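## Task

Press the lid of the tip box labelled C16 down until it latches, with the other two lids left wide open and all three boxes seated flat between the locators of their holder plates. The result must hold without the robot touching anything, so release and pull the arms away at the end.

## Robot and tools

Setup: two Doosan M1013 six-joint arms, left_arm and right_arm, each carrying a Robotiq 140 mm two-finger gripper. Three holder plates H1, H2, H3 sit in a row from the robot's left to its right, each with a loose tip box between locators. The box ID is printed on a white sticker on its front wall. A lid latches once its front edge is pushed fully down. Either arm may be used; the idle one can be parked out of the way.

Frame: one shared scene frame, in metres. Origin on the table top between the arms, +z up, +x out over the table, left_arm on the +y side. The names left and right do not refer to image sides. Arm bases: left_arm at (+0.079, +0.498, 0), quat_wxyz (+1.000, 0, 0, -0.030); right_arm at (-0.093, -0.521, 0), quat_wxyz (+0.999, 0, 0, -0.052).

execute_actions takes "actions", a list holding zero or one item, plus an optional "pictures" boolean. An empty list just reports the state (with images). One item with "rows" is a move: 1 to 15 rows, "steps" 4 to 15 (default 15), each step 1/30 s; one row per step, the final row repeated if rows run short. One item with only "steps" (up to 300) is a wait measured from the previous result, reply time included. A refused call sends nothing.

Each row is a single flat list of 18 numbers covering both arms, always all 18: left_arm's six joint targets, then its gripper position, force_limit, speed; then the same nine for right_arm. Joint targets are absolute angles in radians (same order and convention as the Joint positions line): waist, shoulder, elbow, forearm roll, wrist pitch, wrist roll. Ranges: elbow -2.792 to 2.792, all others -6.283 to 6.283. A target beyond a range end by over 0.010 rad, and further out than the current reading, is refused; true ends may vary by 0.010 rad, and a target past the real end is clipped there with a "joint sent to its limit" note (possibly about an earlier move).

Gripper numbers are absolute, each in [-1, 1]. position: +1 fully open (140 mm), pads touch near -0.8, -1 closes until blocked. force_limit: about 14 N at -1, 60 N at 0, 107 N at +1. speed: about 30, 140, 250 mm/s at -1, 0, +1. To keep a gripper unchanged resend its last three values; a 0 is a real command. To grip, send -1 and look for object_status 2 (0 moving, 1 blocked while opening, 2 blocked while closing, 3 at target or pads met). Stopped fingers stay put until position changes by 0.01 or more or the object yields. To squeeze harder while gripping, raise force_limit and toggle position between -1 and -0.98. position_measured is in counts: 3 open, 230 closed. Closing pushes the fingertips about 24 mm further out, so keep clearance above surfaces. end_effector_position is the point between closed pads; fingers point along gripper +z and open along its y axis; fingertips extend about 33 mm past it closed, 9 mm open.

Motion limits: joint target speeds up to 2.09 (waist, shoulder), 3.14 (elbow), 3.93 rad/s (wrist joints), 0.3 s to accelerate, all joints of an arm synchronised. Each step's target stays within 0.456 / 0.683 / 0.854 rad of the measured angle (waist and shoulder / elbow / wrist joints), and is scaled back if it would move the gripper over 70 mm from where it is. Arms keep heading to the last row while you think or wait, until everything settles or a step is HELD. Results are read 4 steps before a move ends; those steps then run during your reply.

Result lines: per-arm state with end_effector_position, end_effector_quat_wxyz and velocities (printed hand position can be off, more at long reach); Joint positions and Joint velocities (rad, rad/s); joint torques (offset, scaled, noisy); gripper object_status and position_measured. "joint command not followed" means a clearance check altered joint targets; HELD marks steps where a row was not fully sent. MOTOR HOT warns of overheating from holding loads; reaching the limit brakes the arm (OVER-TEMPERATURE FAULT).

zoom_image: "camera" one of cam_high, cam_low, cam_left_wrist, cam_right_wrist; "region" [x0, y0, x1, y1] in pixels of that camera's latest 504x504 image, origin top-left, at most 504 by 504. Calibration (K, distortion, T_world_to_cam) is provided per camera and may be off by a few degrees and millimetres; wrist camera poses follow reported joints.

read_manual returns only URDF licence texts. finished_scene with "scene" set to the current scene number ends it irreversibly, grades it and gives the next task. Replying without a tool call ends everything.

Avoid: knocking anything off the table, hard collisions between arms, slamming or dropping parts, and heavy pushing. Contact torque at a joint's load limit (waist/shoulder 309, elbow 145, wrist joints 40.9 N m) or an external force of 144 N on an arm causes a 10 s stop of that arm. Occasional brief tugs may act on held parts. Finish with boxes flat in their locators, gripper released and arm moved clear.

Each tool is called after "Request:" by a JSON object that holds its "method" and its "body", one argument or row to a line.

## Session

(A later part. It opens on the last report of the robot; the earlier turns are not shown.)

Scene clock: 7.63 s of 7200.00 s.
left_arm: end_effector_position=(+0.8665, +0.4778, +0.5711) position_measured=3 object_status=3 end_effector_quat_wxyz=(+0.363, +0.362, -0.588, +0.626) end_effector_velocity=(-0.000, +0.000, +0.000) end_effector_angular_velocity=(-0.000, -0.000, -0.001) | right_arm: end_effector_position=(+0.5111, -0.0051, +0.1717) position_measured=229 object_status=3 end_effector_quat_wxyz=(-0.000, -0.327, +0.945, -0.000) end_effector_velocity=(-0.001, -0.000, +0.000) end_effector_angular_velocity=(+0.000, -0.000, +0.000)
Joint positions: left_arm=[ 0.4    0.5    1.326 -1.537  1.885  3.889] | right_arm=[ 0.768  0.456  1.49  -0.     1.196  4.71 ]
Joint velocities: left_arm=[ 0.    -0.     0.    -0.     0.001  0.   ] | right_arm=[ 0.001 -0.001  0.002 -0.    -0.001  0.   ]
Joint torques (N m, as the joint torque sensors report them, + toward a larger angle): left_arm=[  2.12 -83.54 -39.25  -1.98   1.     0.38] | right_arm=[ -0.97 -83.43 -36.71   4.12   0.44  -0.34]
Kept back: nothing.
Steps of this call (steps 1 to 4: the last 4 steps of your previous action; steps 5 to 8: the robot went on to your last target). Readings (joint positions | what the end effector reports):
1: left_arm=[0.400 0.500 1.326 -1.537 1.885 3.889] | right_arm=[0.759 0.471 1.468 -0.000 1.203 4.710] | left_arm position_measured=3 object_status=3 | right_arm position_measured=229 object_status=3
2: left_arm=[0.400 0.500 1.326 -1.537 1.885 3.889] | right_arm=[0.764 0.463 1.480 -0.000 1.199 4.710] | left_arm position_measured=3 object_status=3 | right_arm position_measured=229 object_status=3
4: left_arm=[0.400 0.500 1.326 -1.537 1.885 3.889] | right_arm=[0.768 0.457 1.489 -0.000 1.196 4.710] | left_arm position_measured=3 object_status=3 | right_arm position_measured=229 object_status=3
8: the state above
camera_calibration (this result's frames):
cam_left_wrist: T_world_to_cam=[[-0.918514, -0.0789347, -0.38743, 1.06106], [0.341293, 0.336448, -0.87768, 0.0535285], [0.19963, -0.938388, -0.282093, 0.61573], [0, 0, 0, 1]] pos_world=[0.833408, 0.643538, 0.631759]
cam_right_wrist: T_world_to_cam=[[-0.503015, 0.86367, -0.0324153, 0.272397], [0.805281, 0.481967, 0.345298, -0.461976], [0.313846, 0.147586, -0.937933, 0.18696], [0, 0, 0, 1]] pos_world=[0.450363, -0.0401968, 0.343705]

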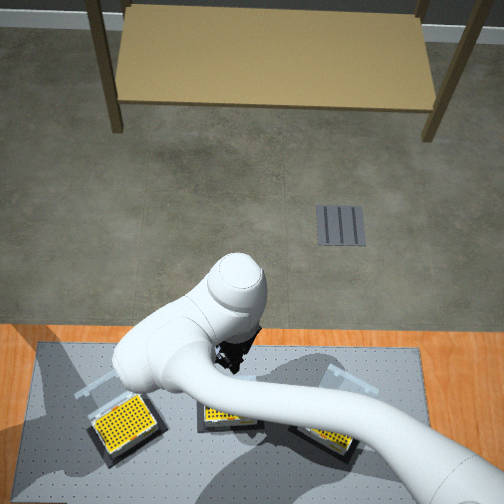

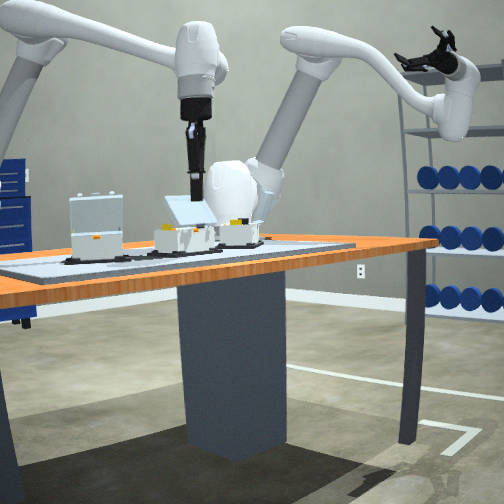

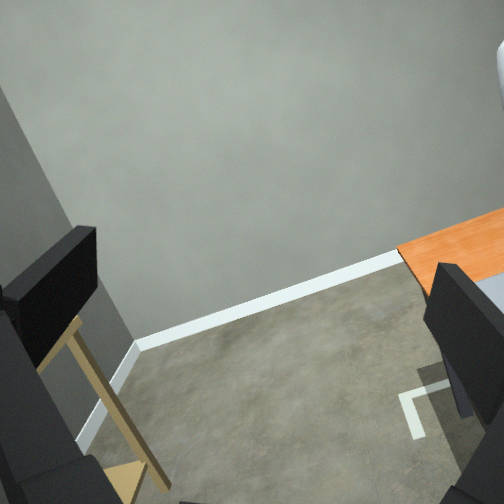

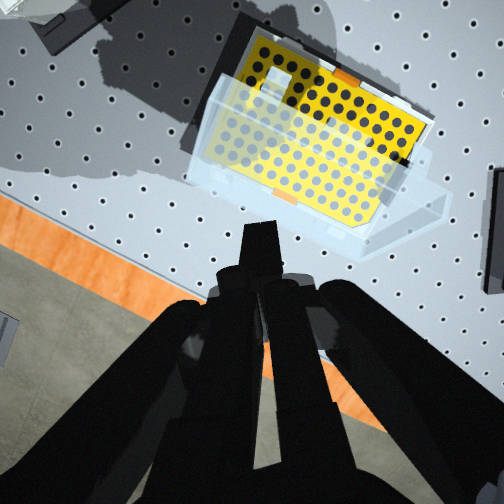

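Request:
{"method": "execute_actions", "body": {
  "actions": [
    {"rows":[[0.4,0.5,1.326,-1.537,1.885,3.889,1,0,0,0.78,0.44,1.515,0,1.187,4.71,-0.8,0,0],[0.4,0.5,1.326,-1.537,1.885,3.889,1,0,0,0.78,0.44,1.515,0,1.187,4.71,-0.8,0,0],[0.4,0.5,1.326,-1.537,1.885,3.889,1,0,0,0.793,0.423,1.541,0,1.178,4.71,-0.8,0,0],[0.4,0.5,1.326,-1.537,1.885,3.889,1,0,0,0.793,0.423,1.541,0,1.178,4.71,-0.8,0,0],[0.4,0.5,1.326,-1.537,1.885,3.889,1,0,0,0.805,0.406,1.566,0,1.169,4.71,-0.8,0,0],[0.4,0.5,1.326,-1.537,1.885,3.889,1,0,0,0.805,0.406,1.566,0,1.169,4.71,-0.8,0,0],[0.4,0.5,1.326,-1.537,1.885,3.889,1,0,0,0.818,0.39,1.592,0,1.16,4.71,-0.8,0,0],[0.4,0.5,1.326,-1.537,1.885,3.889,1,0,0,0.818,0.39,1.592,0,1.16,4.71,-0.8,0,0],[0.4,0.5,1.326,-1.537,1.885,3.889,1,0,0,0.829,0.383,1.621,0,1.138,4.71,-0.8,0,0],[0.4,0.5,1.326,-1.537,1.885,3.889,1,0,0,0.829,0.383,1.621,0,1.138,4.71,-0.8,0,0],[0.4,0.5,1.326,-1.537,1.885,3.889,1,0,0,0.84,0.377,1.65,0,1.115,4.71,-0.8,0,0]],"steps":15}
  ]
}}

Request:
{"method": "execute_actions", "body": {
  "actions": [
    {"steps":8}
  ],
  "pictures": true
}}

Scene clock: 8.43 s of 7200.00 s.
left_arm: end_effector_position=(+0.8665, +0.4778, +0.5711) position_measured=3 object_status=3 end_effector_quat_wxyz=(+0.363, +0.362, -0.588, +0.626) end_effector_velocity=(+0.001, +0.000, -0.001) end_effector_angular_velocity=(-0.000, +0.000, +0.002) | right_arm: end_effector_position=(+0.4422, -0.0049, +0.1629) position_measured=229 object_status=3 end_effector_quat_wxyz=(-0.000, -0.354, +0.935, -0.000) end_effector_velocity=(-0.177, -0.001, -0.125) end_effector_angular_velocity=(+0.004, -0.004, +0.158)
Joint positions: left_arm=[ 0.4    0.5    1.326 -1.537  1.885  3.889] | right_arm=[0.825 0.386 1.612 0.    1.144 4.71 ]
Joint velocities: left_arm=[-0.     0.001  0.    -0.    -0.001  0.001] | right_arm=[ 0.157 -0.108  0.402  0.    -0.3   -0.001]
Joint torques (N m, as the joint torque sensors report them, + toward a larger angle): left_arm=[  3.93 -82.71 -40.37  -1.86   0.71   0.24] | right_arm=[ -9.16 -81.07 -40.75   4.14   0.57  -0.37]
Steps of this call (steps 1 to 13: the robot went on to your last target; steps 14 to 24: the first 11 steps of this action). Readings (joint positions | what the end effector reports):
14: left_arm=[0.400 0.500 1.326 -1.537 1.885 3.889] | right_arm=[0.769 0.455 1.491 0.000 1.195 4.710] | left_arm position_measured=3 object_status=3 | right_arm position_measured=229 object_status=3
15: left_arm=[0.400 0.500 1.326 -1.537 1.885 3.889] | right_arm=[0.772 0.450 1.500 0.000 1.192 4.710] | left_arm position_measured=3 object_status=3 | right_arm position_measured=229 object_status=3
17: left_arm=[0.400 0.500 1.326 -1.537 1.885 3.889] | right_arm=[0.783 0.435 1.522 0.000 1.185 4.710] | left_arm position_measured=3 object_status=3 | right_arm position_measured=229 object_status=3
21: left_arm=[0.400 0.500 1.326 -1.537 1.885 3.889] | right_arm=[0.808 0.403 1.572 0.000 1.167 4.710] | left_arm position_measured=3 object_status=3 | right_arm position_measured=229 object_status=3
24: the state above

Scene clock: 8.70 s of 7200.00 s.
left_arm: end_effector_position=(+0.8665, +0.4778, +0.5711) position_measured=3 object_status=3 end_effector_quat_wxyz=(+0.363, +0.362, -0.588, +0.626) end_effector_velocity=(+0.002, -0.000, -0.002) end_effector_angular_velocity=(+0.000, +0.003, +0.002) | right_arm: end_effector_position=(+0.4256, -0.0053, +0.1502) position_measured=229 object_status=3 end_effector_quat_wxyz=(-0.000, -0.361, +0.933, -0.000) end_effector_velocity=(-0.001, -0.001, -0.001) end_effector_angular_velocity=(-0.001, +0.001, +0.002)
Joint positions: left_arm=[ 0.4    0.5    1.326 -1.537  1.885  3.889] | right_arm=[0.84  0.377 1.65  0.    1.115 4.71 ]
Joint velocities: left_arm=[-0.     0.002 -0.     0.    -0.002 -0.001] | right_arm=[ 0.001 -0.     0.003  0.    -0.001 -0.001]
Joint torques (N m, as the joint torque sensors report them, + toward a larger angle): left_arm=[  2.43 -83.44 -39.97  -2.12   1.34   0.41] | right_arm=[ -0.68 -76.36 -36.35   4.05   0.27  -0.4 ]
Kept back: nothing.
Steps of this call (steps 1 to 4: the last 4 steps of your previous action; steps 5 to 8: the robot went on to your last target). Readings (joint positions | what the end effector reports):
1: left_arm=[0.400 0.500 1.326 -1.537 1.885 3.889] | right_arm=[0.831 0.382 1.626 0.000 1.133 4.710] | left_arm position_measured=3 object_status=3 | right_arm position_measured=229 object_status=3
2: left_arm=[0.400 0.500 1.326 -1.537 1.885 3.889] | right_arm=[0.836 0.380 1.639 0.000 1.124 4.710] | left_arm position_measured=3 object_status=3 | right_arm position_measured=229 object_status=3
4: left_arm=[0.400 0.500 1.326 -1.537 1.885 3.889] | right_arm=[0.840 0.377 1.649 0.000 1.116 4.710] | left_arm position_measured=3 object_status=3 | right_arm position_measured=229 object_status=3
8: the state above
camera_calibration (this result's frames):
cam_left_wrist: T_world_to_cam=[[-0.918505, -0.0789315, -0.387452, 1.06107], [0.341313, 0.336455, -0.877669, 0.0535094], [0.199636, -0.938386, -0.282096, 0.615728], [0, 0, 0, 1]] pos_world=[0.833409, 0.643539, 0.63177]
cam_right_wrist: T_world_to_cam=[[-0.56381, 0.825273, -0.032297, 0.254537], [0.768544, 0.53857, 0.345371, -0.36974], [0.30242, 0.169902, -0.93791, 0.1986], [0, 0, 0, 1]] pos_world=[0.367612, -0.0446737, 0.322187]

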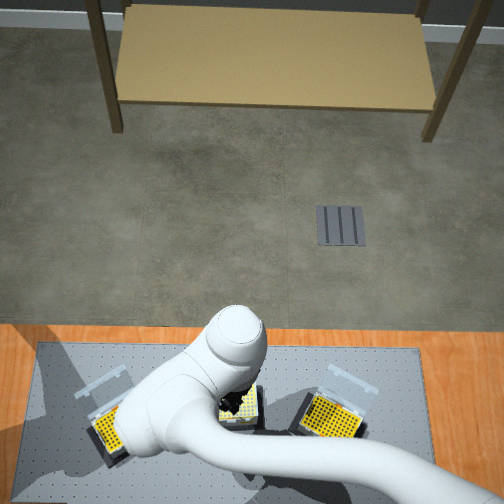

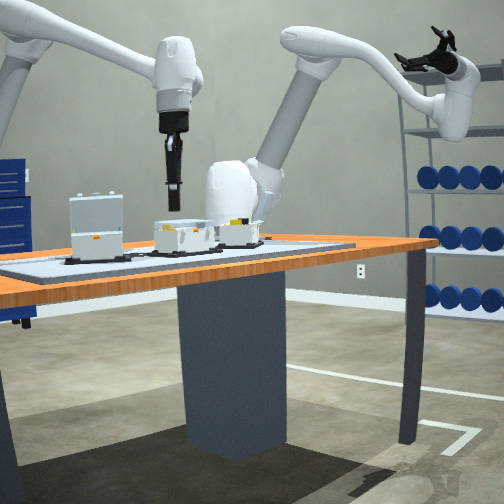

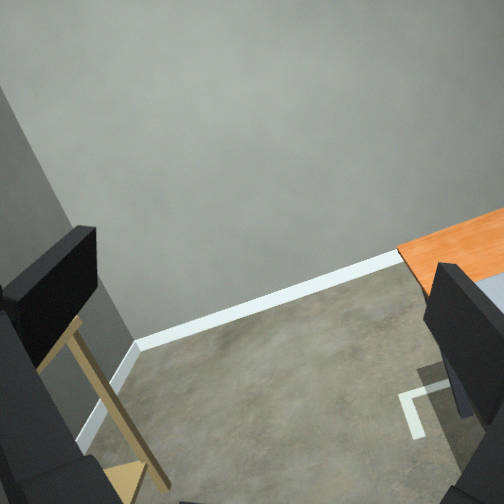

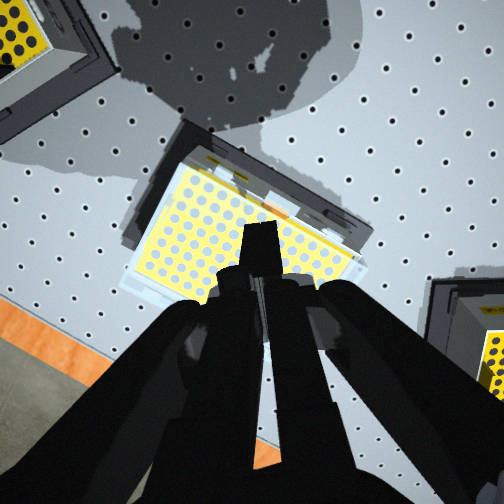

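Request:
{"method": "execute_actions", "body": {
  "actions": [
    {"rows":[[0.4,0.5,1.326,-1.537,1.885,3.889,1,0,0,0.84,0.392,1.668,0,1.082,4.71,-0.8,0,0]],"steps":12}
  ],
  "pictures": true
}}

Request:
{"method": "zoom_image", "body": {
  "camera": "cam_low",
  "region": [140, 180, 270, 265]
}}

Scene clock: 9.13 s of 7200.00 s.
left_arm: end_effector_position=(+0.8665, +0.4778, +0.5711) position_measured=3 object_status=3 end_effector_quat_wxyz=(+0.363, +0.362, -0.588, +0.626) end_effector_velocity=(+0.000, -0.001, -0.000) end_effector_angular_velocity=(-0.001, +0.001, -0.001) | right_arm: end_effector_position=(+0.4257, -0.0051, +0.1304) position_measured=229 object_status=3 end_effector_quat_wxyz=(-0.000, -0.361, +0.933, -0.000) end_effector_velocity=(-0.000, -0.000, -0.002) end_effector_angular_velocity=(-0.001, +0.001, -0.001)
Joint positions: left_arm=[ 0.4    0.5    1.326 -1.537  1.885  3.889] | right_arm=[0.84  0.392 1.668 0.    1.082 4.71 ]
Joint velocities: left_arm=[-0.001  0.001  0.    -0.001  0.    -0.   ] | right_arm=[ 0.     0.001  0.002  0.    -0.002  0.001]
Joint torques (N m, as the joint torque sensors report them, + toward a larger angle): left_arm=[  2.28 -82.09 -39.84  -2.03   1.11   0.1 ] | right_arm=[ -0.41 -76.1  -36.72   3.82   0.69  -0.35]
Steps of this call (steps 1 to 5: the robot went on to your last target; steps 6 to 13: the first 8 steps of this action). Readings (joint positions | what the end effector reports):
6: left_arm=[0.400 0.500 1.326 -1.537 1.885 3.889] | right_arm=[0.840 0.377 1.651 0.000 1.113 4.710] | left_arm position_measured=3 object_status=3 | right_arm position_measured=229 object_status=3
7: left_arm=[0.400 0.500 1.326 -1.537 1.885 3.889] | right_arm=[0.840 0.382 1.656 0.000 1.103 4.710] | left_arm position_measured=3 object_status=3 | right_arm position_measured=229 object_status=3
9: left_arm=[0.400 0.500 1.326 -1.537 1.885 3.889] | right_arm=[0.840 0.391 1.667 0.000 1.085 4.710] | left_arm position_measured=3 object_status=3 | right_arm position_measured=229 object_status=3
13: the state above
camera_calibration (this result's frames):
cam_left_wrist: T_world_to_cam=[[-0.918504, -0.0789315, -0.387453, 1.06107], [0.341314, 0.336456, -0.877669, 0.0535085], [0.199637, -0.938386, -0.282096, 0.615728], [0, 0, 0, 1]] pos_world=[0.833409, 0.643539, 0.631771]
cam_right_wrist: T_world_to_cam=[[-0.563922, 0.825196, -0.0323078, 0.253838], [0.768433, 0.538658, 0.345483, -0.363045], [0.302494, 0.169999, -0.937869, 0.179966], [0, 0, 0, 1]] pos_world=[0.367682, -0.0445029, 0.302411]

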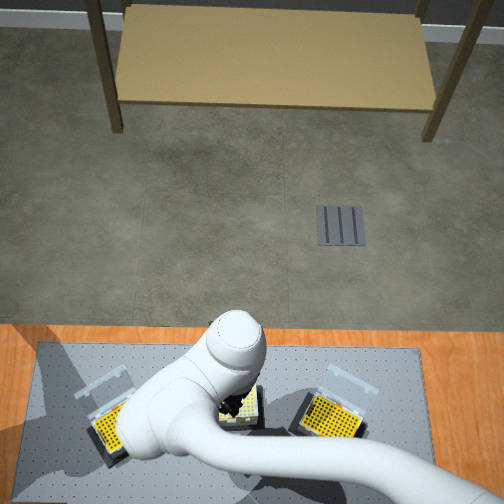

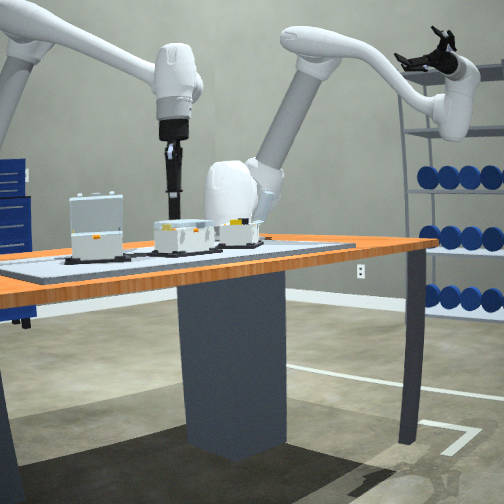

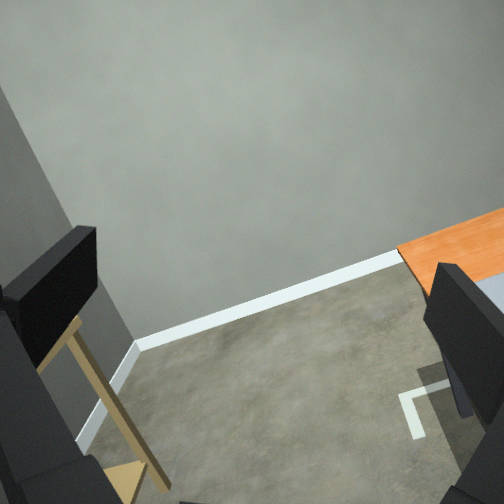

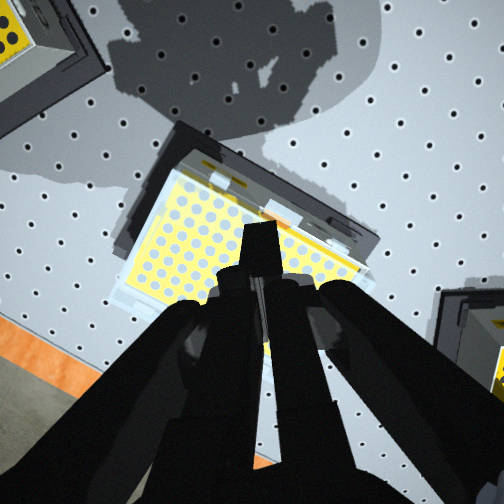

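Region (140, 180, 270, 265) of cam_low's 504x504 image, scaled by 3.877, with more detail than that image has; it fills the top 330 rows of this view, and the rest is white.

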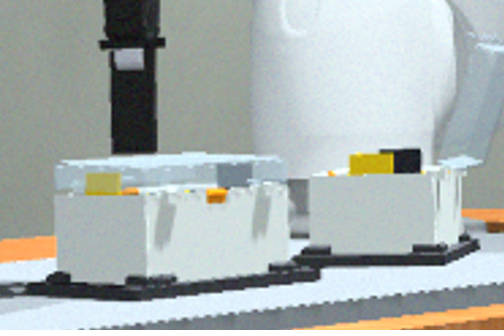

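Request:
{"method": "execute_actions", "body": {
  "actions": [
    {"rows":[[0.4,0.5,1.326,-1.537,1.885,3.889,1,0,0,0.84,0.3945,1.671,0,1.0765,4.71,-0.8,0,0],[0.4,0.5,1.326,-1.537,1.885,3.889,1,0,0,0.84,0.3945,1.671,0,1.0765,4.71,-0.8,0,0],[0.4,0.5,1.326,-1.537,1.885,3.889,1,0,0,0.84,0.3945,1.671,0,1.0765,4.71,-0.8,0,0],[0.4,0.5,1.326,-1.537,1.885,3.889,1,0,0,0.84,0.397,1.674,0,1.071,4.71,-0.8,0,0],[0.4,0.5,1.326,-1.537,1.885,3.889,1,0,0,0.84,0.397,1.674,0,1.071,4.71,-0.8,0,0],[0.4,0.5,1.326,-1.537,1.885,3.889,1,0,0,0.84,0.397,1.674,0,1.071,4.71,-0.8,0,0],[0.4,0.5,1.326,-1.537,1.885,3.889,1,0,0,0.84,0.3995,1.677,0,1.0655,4.71,-0.8,0,0]],"steps":15}
  ],
  "pictures": true
}}

Request:
{"method": "zoom_image", "body": {
  "camera": "cam_low",
  "region": [140, 180, 270, 265]
}}

Scene clock: 19.63 s of 7200.00 s.
left_arm: end_effector_position=(+0.8665, +0.4778, +0.5711) position_measured=3 object_status=3 end_effector_quat_wxyz=(+0.363, +0.362, -0.588, +0.626) end_effector_velocity=(+0.000, +0.000, -0.001) end_effector_angular_velocity=(+0.000, +0.001, +0.000) | right_arm: end_effector_position=(+0.4259, -0.0050, +0.1238) position_measured=229 object_status=3 end_effector_quat_wxyz=(+0.001, -0.361, +0.933, +0.000) end_effector_velocity=(+0.000, +0.000, +0.000) end_effector_angular_velocity=(+0.000, -0.000, +0.000)
Joint positions: left_arm=[ 0.4    0.5    1.326 -1.537  1.885  3.889] | right_arm=[0.84  0.397 1.674 0.    1.069 4.71 ]
Joint velocities: left_arm=[0.    0.001 0.    0.001 0.    0.   ] | right_arm=[ 0. -0. -0. -0. -0. -0.]
Joint torques (N m, as the joint torque sensors report them, + toward a larger angle): left_arm=[  0.79 -84.19 -39.69  -1.76   0.85  -0.04] | right_arm=[ -2.41 -60.86 -31.27   3.43  -3.58  -0.45]
FORCE FAULT: contact force on the right arm reached its limit, and that arm stopped for 10 seconds. The contact can be on any part of that arm, not only on its tool. That arm's remaining commands of this call were not run. That arm holds still and accepts commands again. Move the arm away from the contact; if what it grips holds it there, let go first. Pushing or pulling that hard again can fault the arm again.
Kept back: nothing.
The stop of the right arm began at step 15 of this call (marked STOPPED below). From that step on that arm followed nothing that you had sent. 6 of its steps, steps kept back included, did not run and will not run. The other arm was sent all steps of this action in this call, none kept back. Nothing is kept back now, and the robot has no last target.
Steps of this call (steps 1 to 4: the last 4 steps of your previous action; step 5: the robot went on to your last target; steps 6 to 16: the first 11 steps of this action; steps 17 to 20: the last 4 steps of this action, not kept back; steps 21 to 315: the stop continued). Readings (joint positions | what the end effector reports):
6: left_arm=[0.400 0.500 1.326 -1.537 1.885 3.889] | right_arm=[0.840 0.392 1.668 0.000 1.081 4.710] | left_arm position_measured=3 object_status=3 | right_arm position_measured=229 object_status=3
7: left_arm=[0.400 0.500 1.326 -1.537 1.885 3.889] | right_arm=[0.840 0.393 1.670 0.000 1.079 4.710] | left_arm position_measured=3 object_status=3 | right_arm position_measured=229 object_status=3
9: left_arm=[0.400 0.500 1.326 -1.537 1.885 3.889] | right_arm=[0.840 0.395 1.671 0.000 1.076 4.710] | left_arm position_measured=3 object_status=3 | right_arm position_measured=229 object_status=3
13: left_arm=[0.400 0.500 1.326 -1.537 1.885 3.889] | right_arm=[0.840 0.398 1.675 0.000 1.069 4.710] | left_arm position_measured=3 object_status=3 | right_arm position_measured=229 object_status=3
15: left_arm=[0.400 0.500 1.326 -1.537 1.885 3.889] | right_arm=[0.840 0.397 1.675 0.000 1.069 4.710] | left_arm position_measured=3 object_status=3 | right_arm position_measured=229 object_status=3 STOPPED (the right arm)
315: the state above
camera_calibration (this result's frames):
cam_left_wrist: T_world_to_cam=[[-0.918504, -0.0789374, -0.387453, 1.06107], [0.341311, 0.33646, -0.877668, 0.0535071], [0.199643, -0.938383, -0.282098, 0.615722], [0, 0, 0, 1]] pos_world=[0.833411, 0.643538, 0.63177]
cam_right_wrist: T_world_to_cam=[[-0.563887, 0.825228, -0.0321094, 0.253558], [0.768057, 0.538317, 0.346848, -0.360928], [0.303514, 0.170921, -0.937372, 0.173166], [0, 0, 0, 1]] pos_world=[0.367633, -0.0445471, 0.29565]

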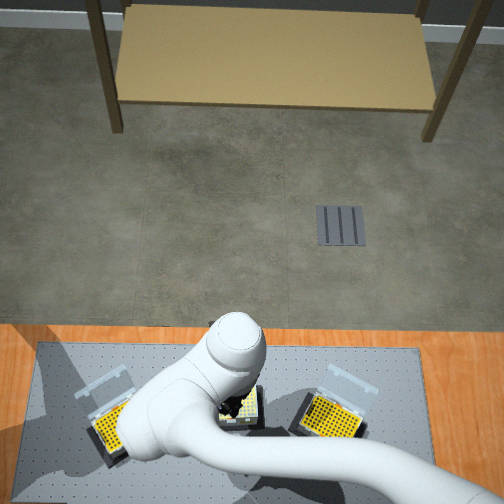

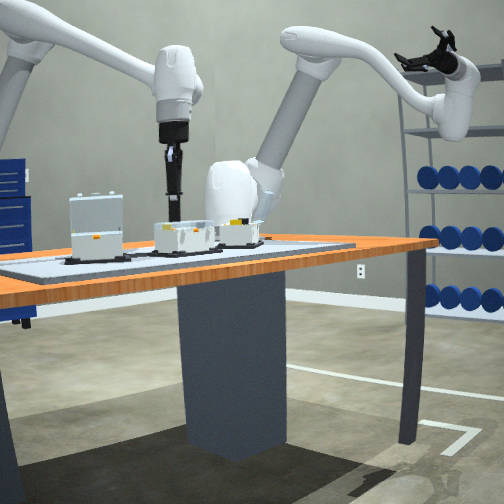

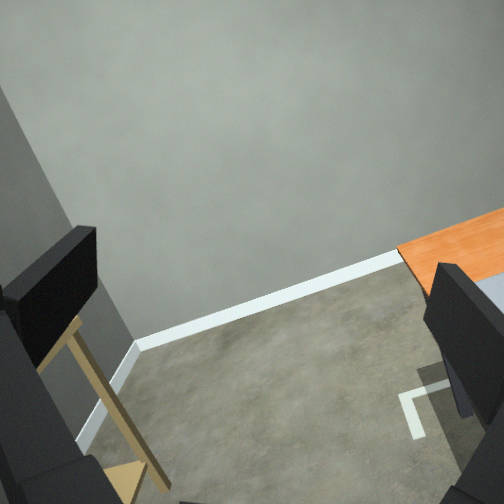

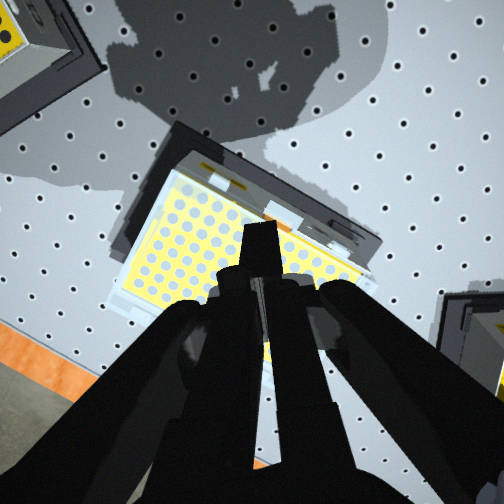

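Region (140, 180, 270, 265) of cam_low's 504x504 image, scaled by 3.877, with more detail than that image has; it fills the top 330 rows of this view, and the rest is white.

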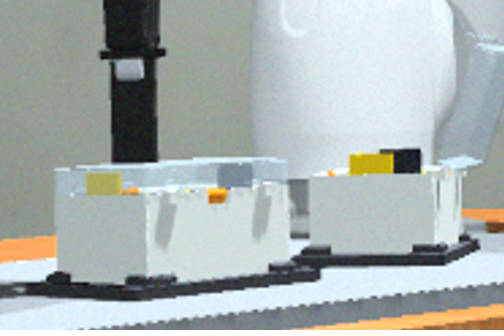

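Pressed hard with 144 N, so likely latched. Lift and inspect.

Request:
{"method": "execute_actions", "body": {
  "actions": [
    {"rows":[[0.4,0.5,1.326,-1.537,1.885,3.889,1,0,0,0.84,0.25,1.668,0,1.0,4.71,-0.8,0,0]],"steps":15}
  ],
  "pictures": true
}}

Request:
{"method": "zoom_image", "body": {
  "camera": "cam_right_wrist",
  "region": [100, 60, 450, 340]
}}

Request:
{"method": "zoom_image", "body": {
  "camera": "cam_low",
  "region": [140, 180, 270, 265]
}}

Scene clock: 20.13 s of 7200.00 s.
left_arm: end_effector_position=(+0.8665, +0.4778, +0.5711) position_measured=3 object_status=3 end_effector_quat_wxyz=(+0.363, +0.362, -0.588, +0.626) end_effector_velocity=(+0.000, +0.000, +0.000) end_effector_angular_velocity=(+0.001, -0.001, +0.001) | right_arm: end_effector_position=(+0.4424, +0.0100, +0.2386) position_measured=229 object_status=3 end_effector_quat_wxyz=(+0.104, -0.358, +0.927, +0.040) end_effector_velocity=(+0.002, +0.002, +0.003) end_effector_angular_velocity=(+0.007, -0.008, -0.000)
Joint positions: left_arm=[ 0.4    0.5    1.326 -1.537  1.885  3.889] | right_arm=[0.84  0.25  1.668 0.    1.    4.71 ]
Joint velocities: left_arm=[ 0.001 -0.    -0.001  0.    -0.001  0.   ] | right_arm=[-0.    -0.002 -0.    -0.    -0.007  0.   ]
Joint torques (N m, as the joint torque sensors report them, + toward a larger angle): left_arm=[  0.83 -83.68 -38.77  -1.86   1.23   0.07] | right_arm=[ -3.83 -44.99 -32.46   3.14  -0.17  -0.3 ]
Steps of this call (steps 1 to 4: nothing new was sent; steps 5 to 15: the first 11 steps of this action). Readings (joint positions | what the end effector reports):
5: left_arm=[0.400 0.500 1.326 -1.537 1.885 3.889] | right_arm=[0.840 0.396 1.674 0.000 1.069 4.710] | left_arm position_measured=3 object_status=3 | right_arm position_measured=229 object_status=3
6: left_arm=[0.400 0.500 1.326 -1.537 1.885 3.889] | right_arm=[0.840 0.390 1.674 0.000 1.066 4.710] | left_arm position_measured=3 object_status=3 | right_arm position_measured=229 object_status=3
8: left_arm=[0.400 0.500 1.326 -1.537 1.885 3.889] | right_arm=[0.840 0.355 1.673 0.000 1.049 4.710] | left_arm position_measured=3 object_status=3 | right_arm position_measured=229 object_status=3
12: left_arm=[0.400 0.500 1.326 -1.537 1.885 3.889] | right_arm=[0.840 0.269 1.669 0.000 1.009 4.710] | left_arm position_measured=3 object_status=3 | right_arm position_measured=229 object_status=3
15: the state above
camera_calibration (this result's frames):
cam_left_wrist: T_world_to_cam=[[-0.918504, -0.0789377, -0.387453, 1.06107], [0.341312, 0.33646, -0.877668, 0.0535068], [0.199644, -0.938383, -0.282098, 0.615722], [0, 0, 0, 1]] pos_world=[0.833411, 0.643538, 0.63177]
cam_right_wrist: T_world_to_cam=[[-0.561111, 0.827739, -0.00149846, 0.245661], [0.694601, 0.471842, 0.543042, -0.435152], [0.450204, 0.303666, -0.839704, 0.183636], [0, 0, 0, 1]] pos_world=[0.357426, -0.0537838, 0.390874]

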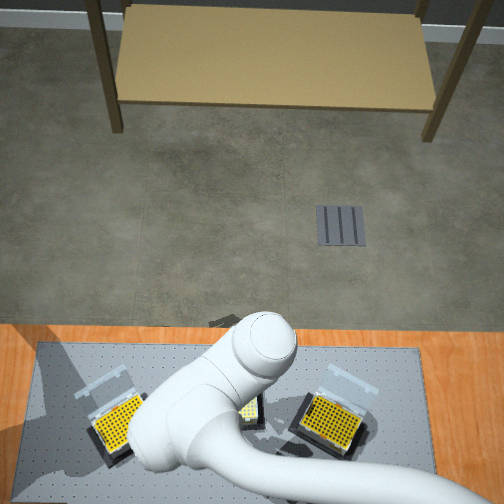

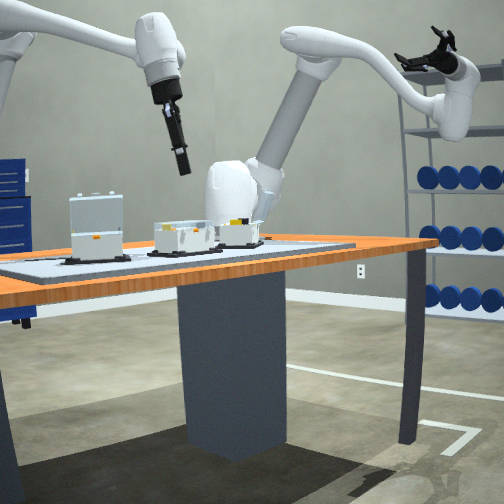

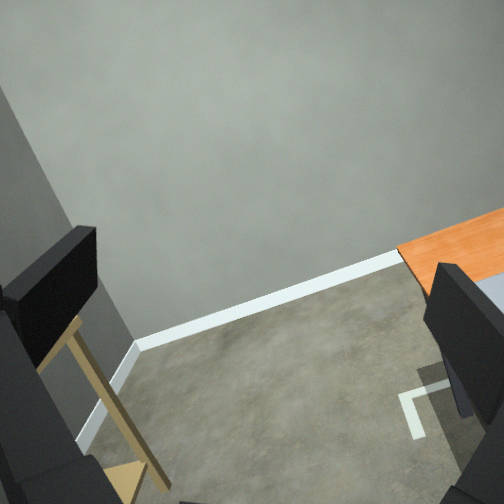

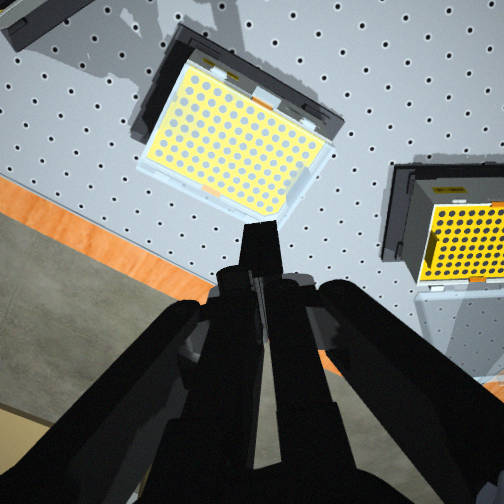

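Region (100, 60, 450, 340) of cam_right_wrist's 504x504 image, scaled by 1.440, with more detail than that image has; it fills the top 403 rows of this view, and the rest is white.

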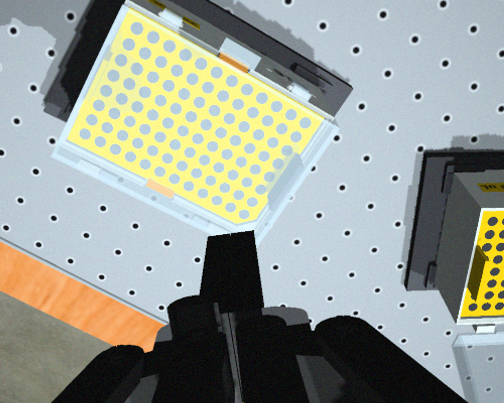

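Region (140, 180, 270, 265) of cam_low's 504x504 image, scaled by 3.877, with more detail than that image has; it fills the top 330 rows of this view, and the rest is white.

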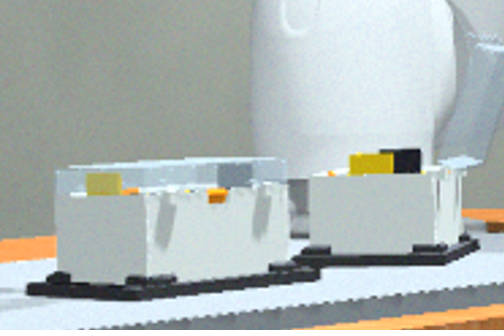

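Request:
{"method": "finished_scene", "body": {
  "scene": 1
}}

The scene is finished: the task was done.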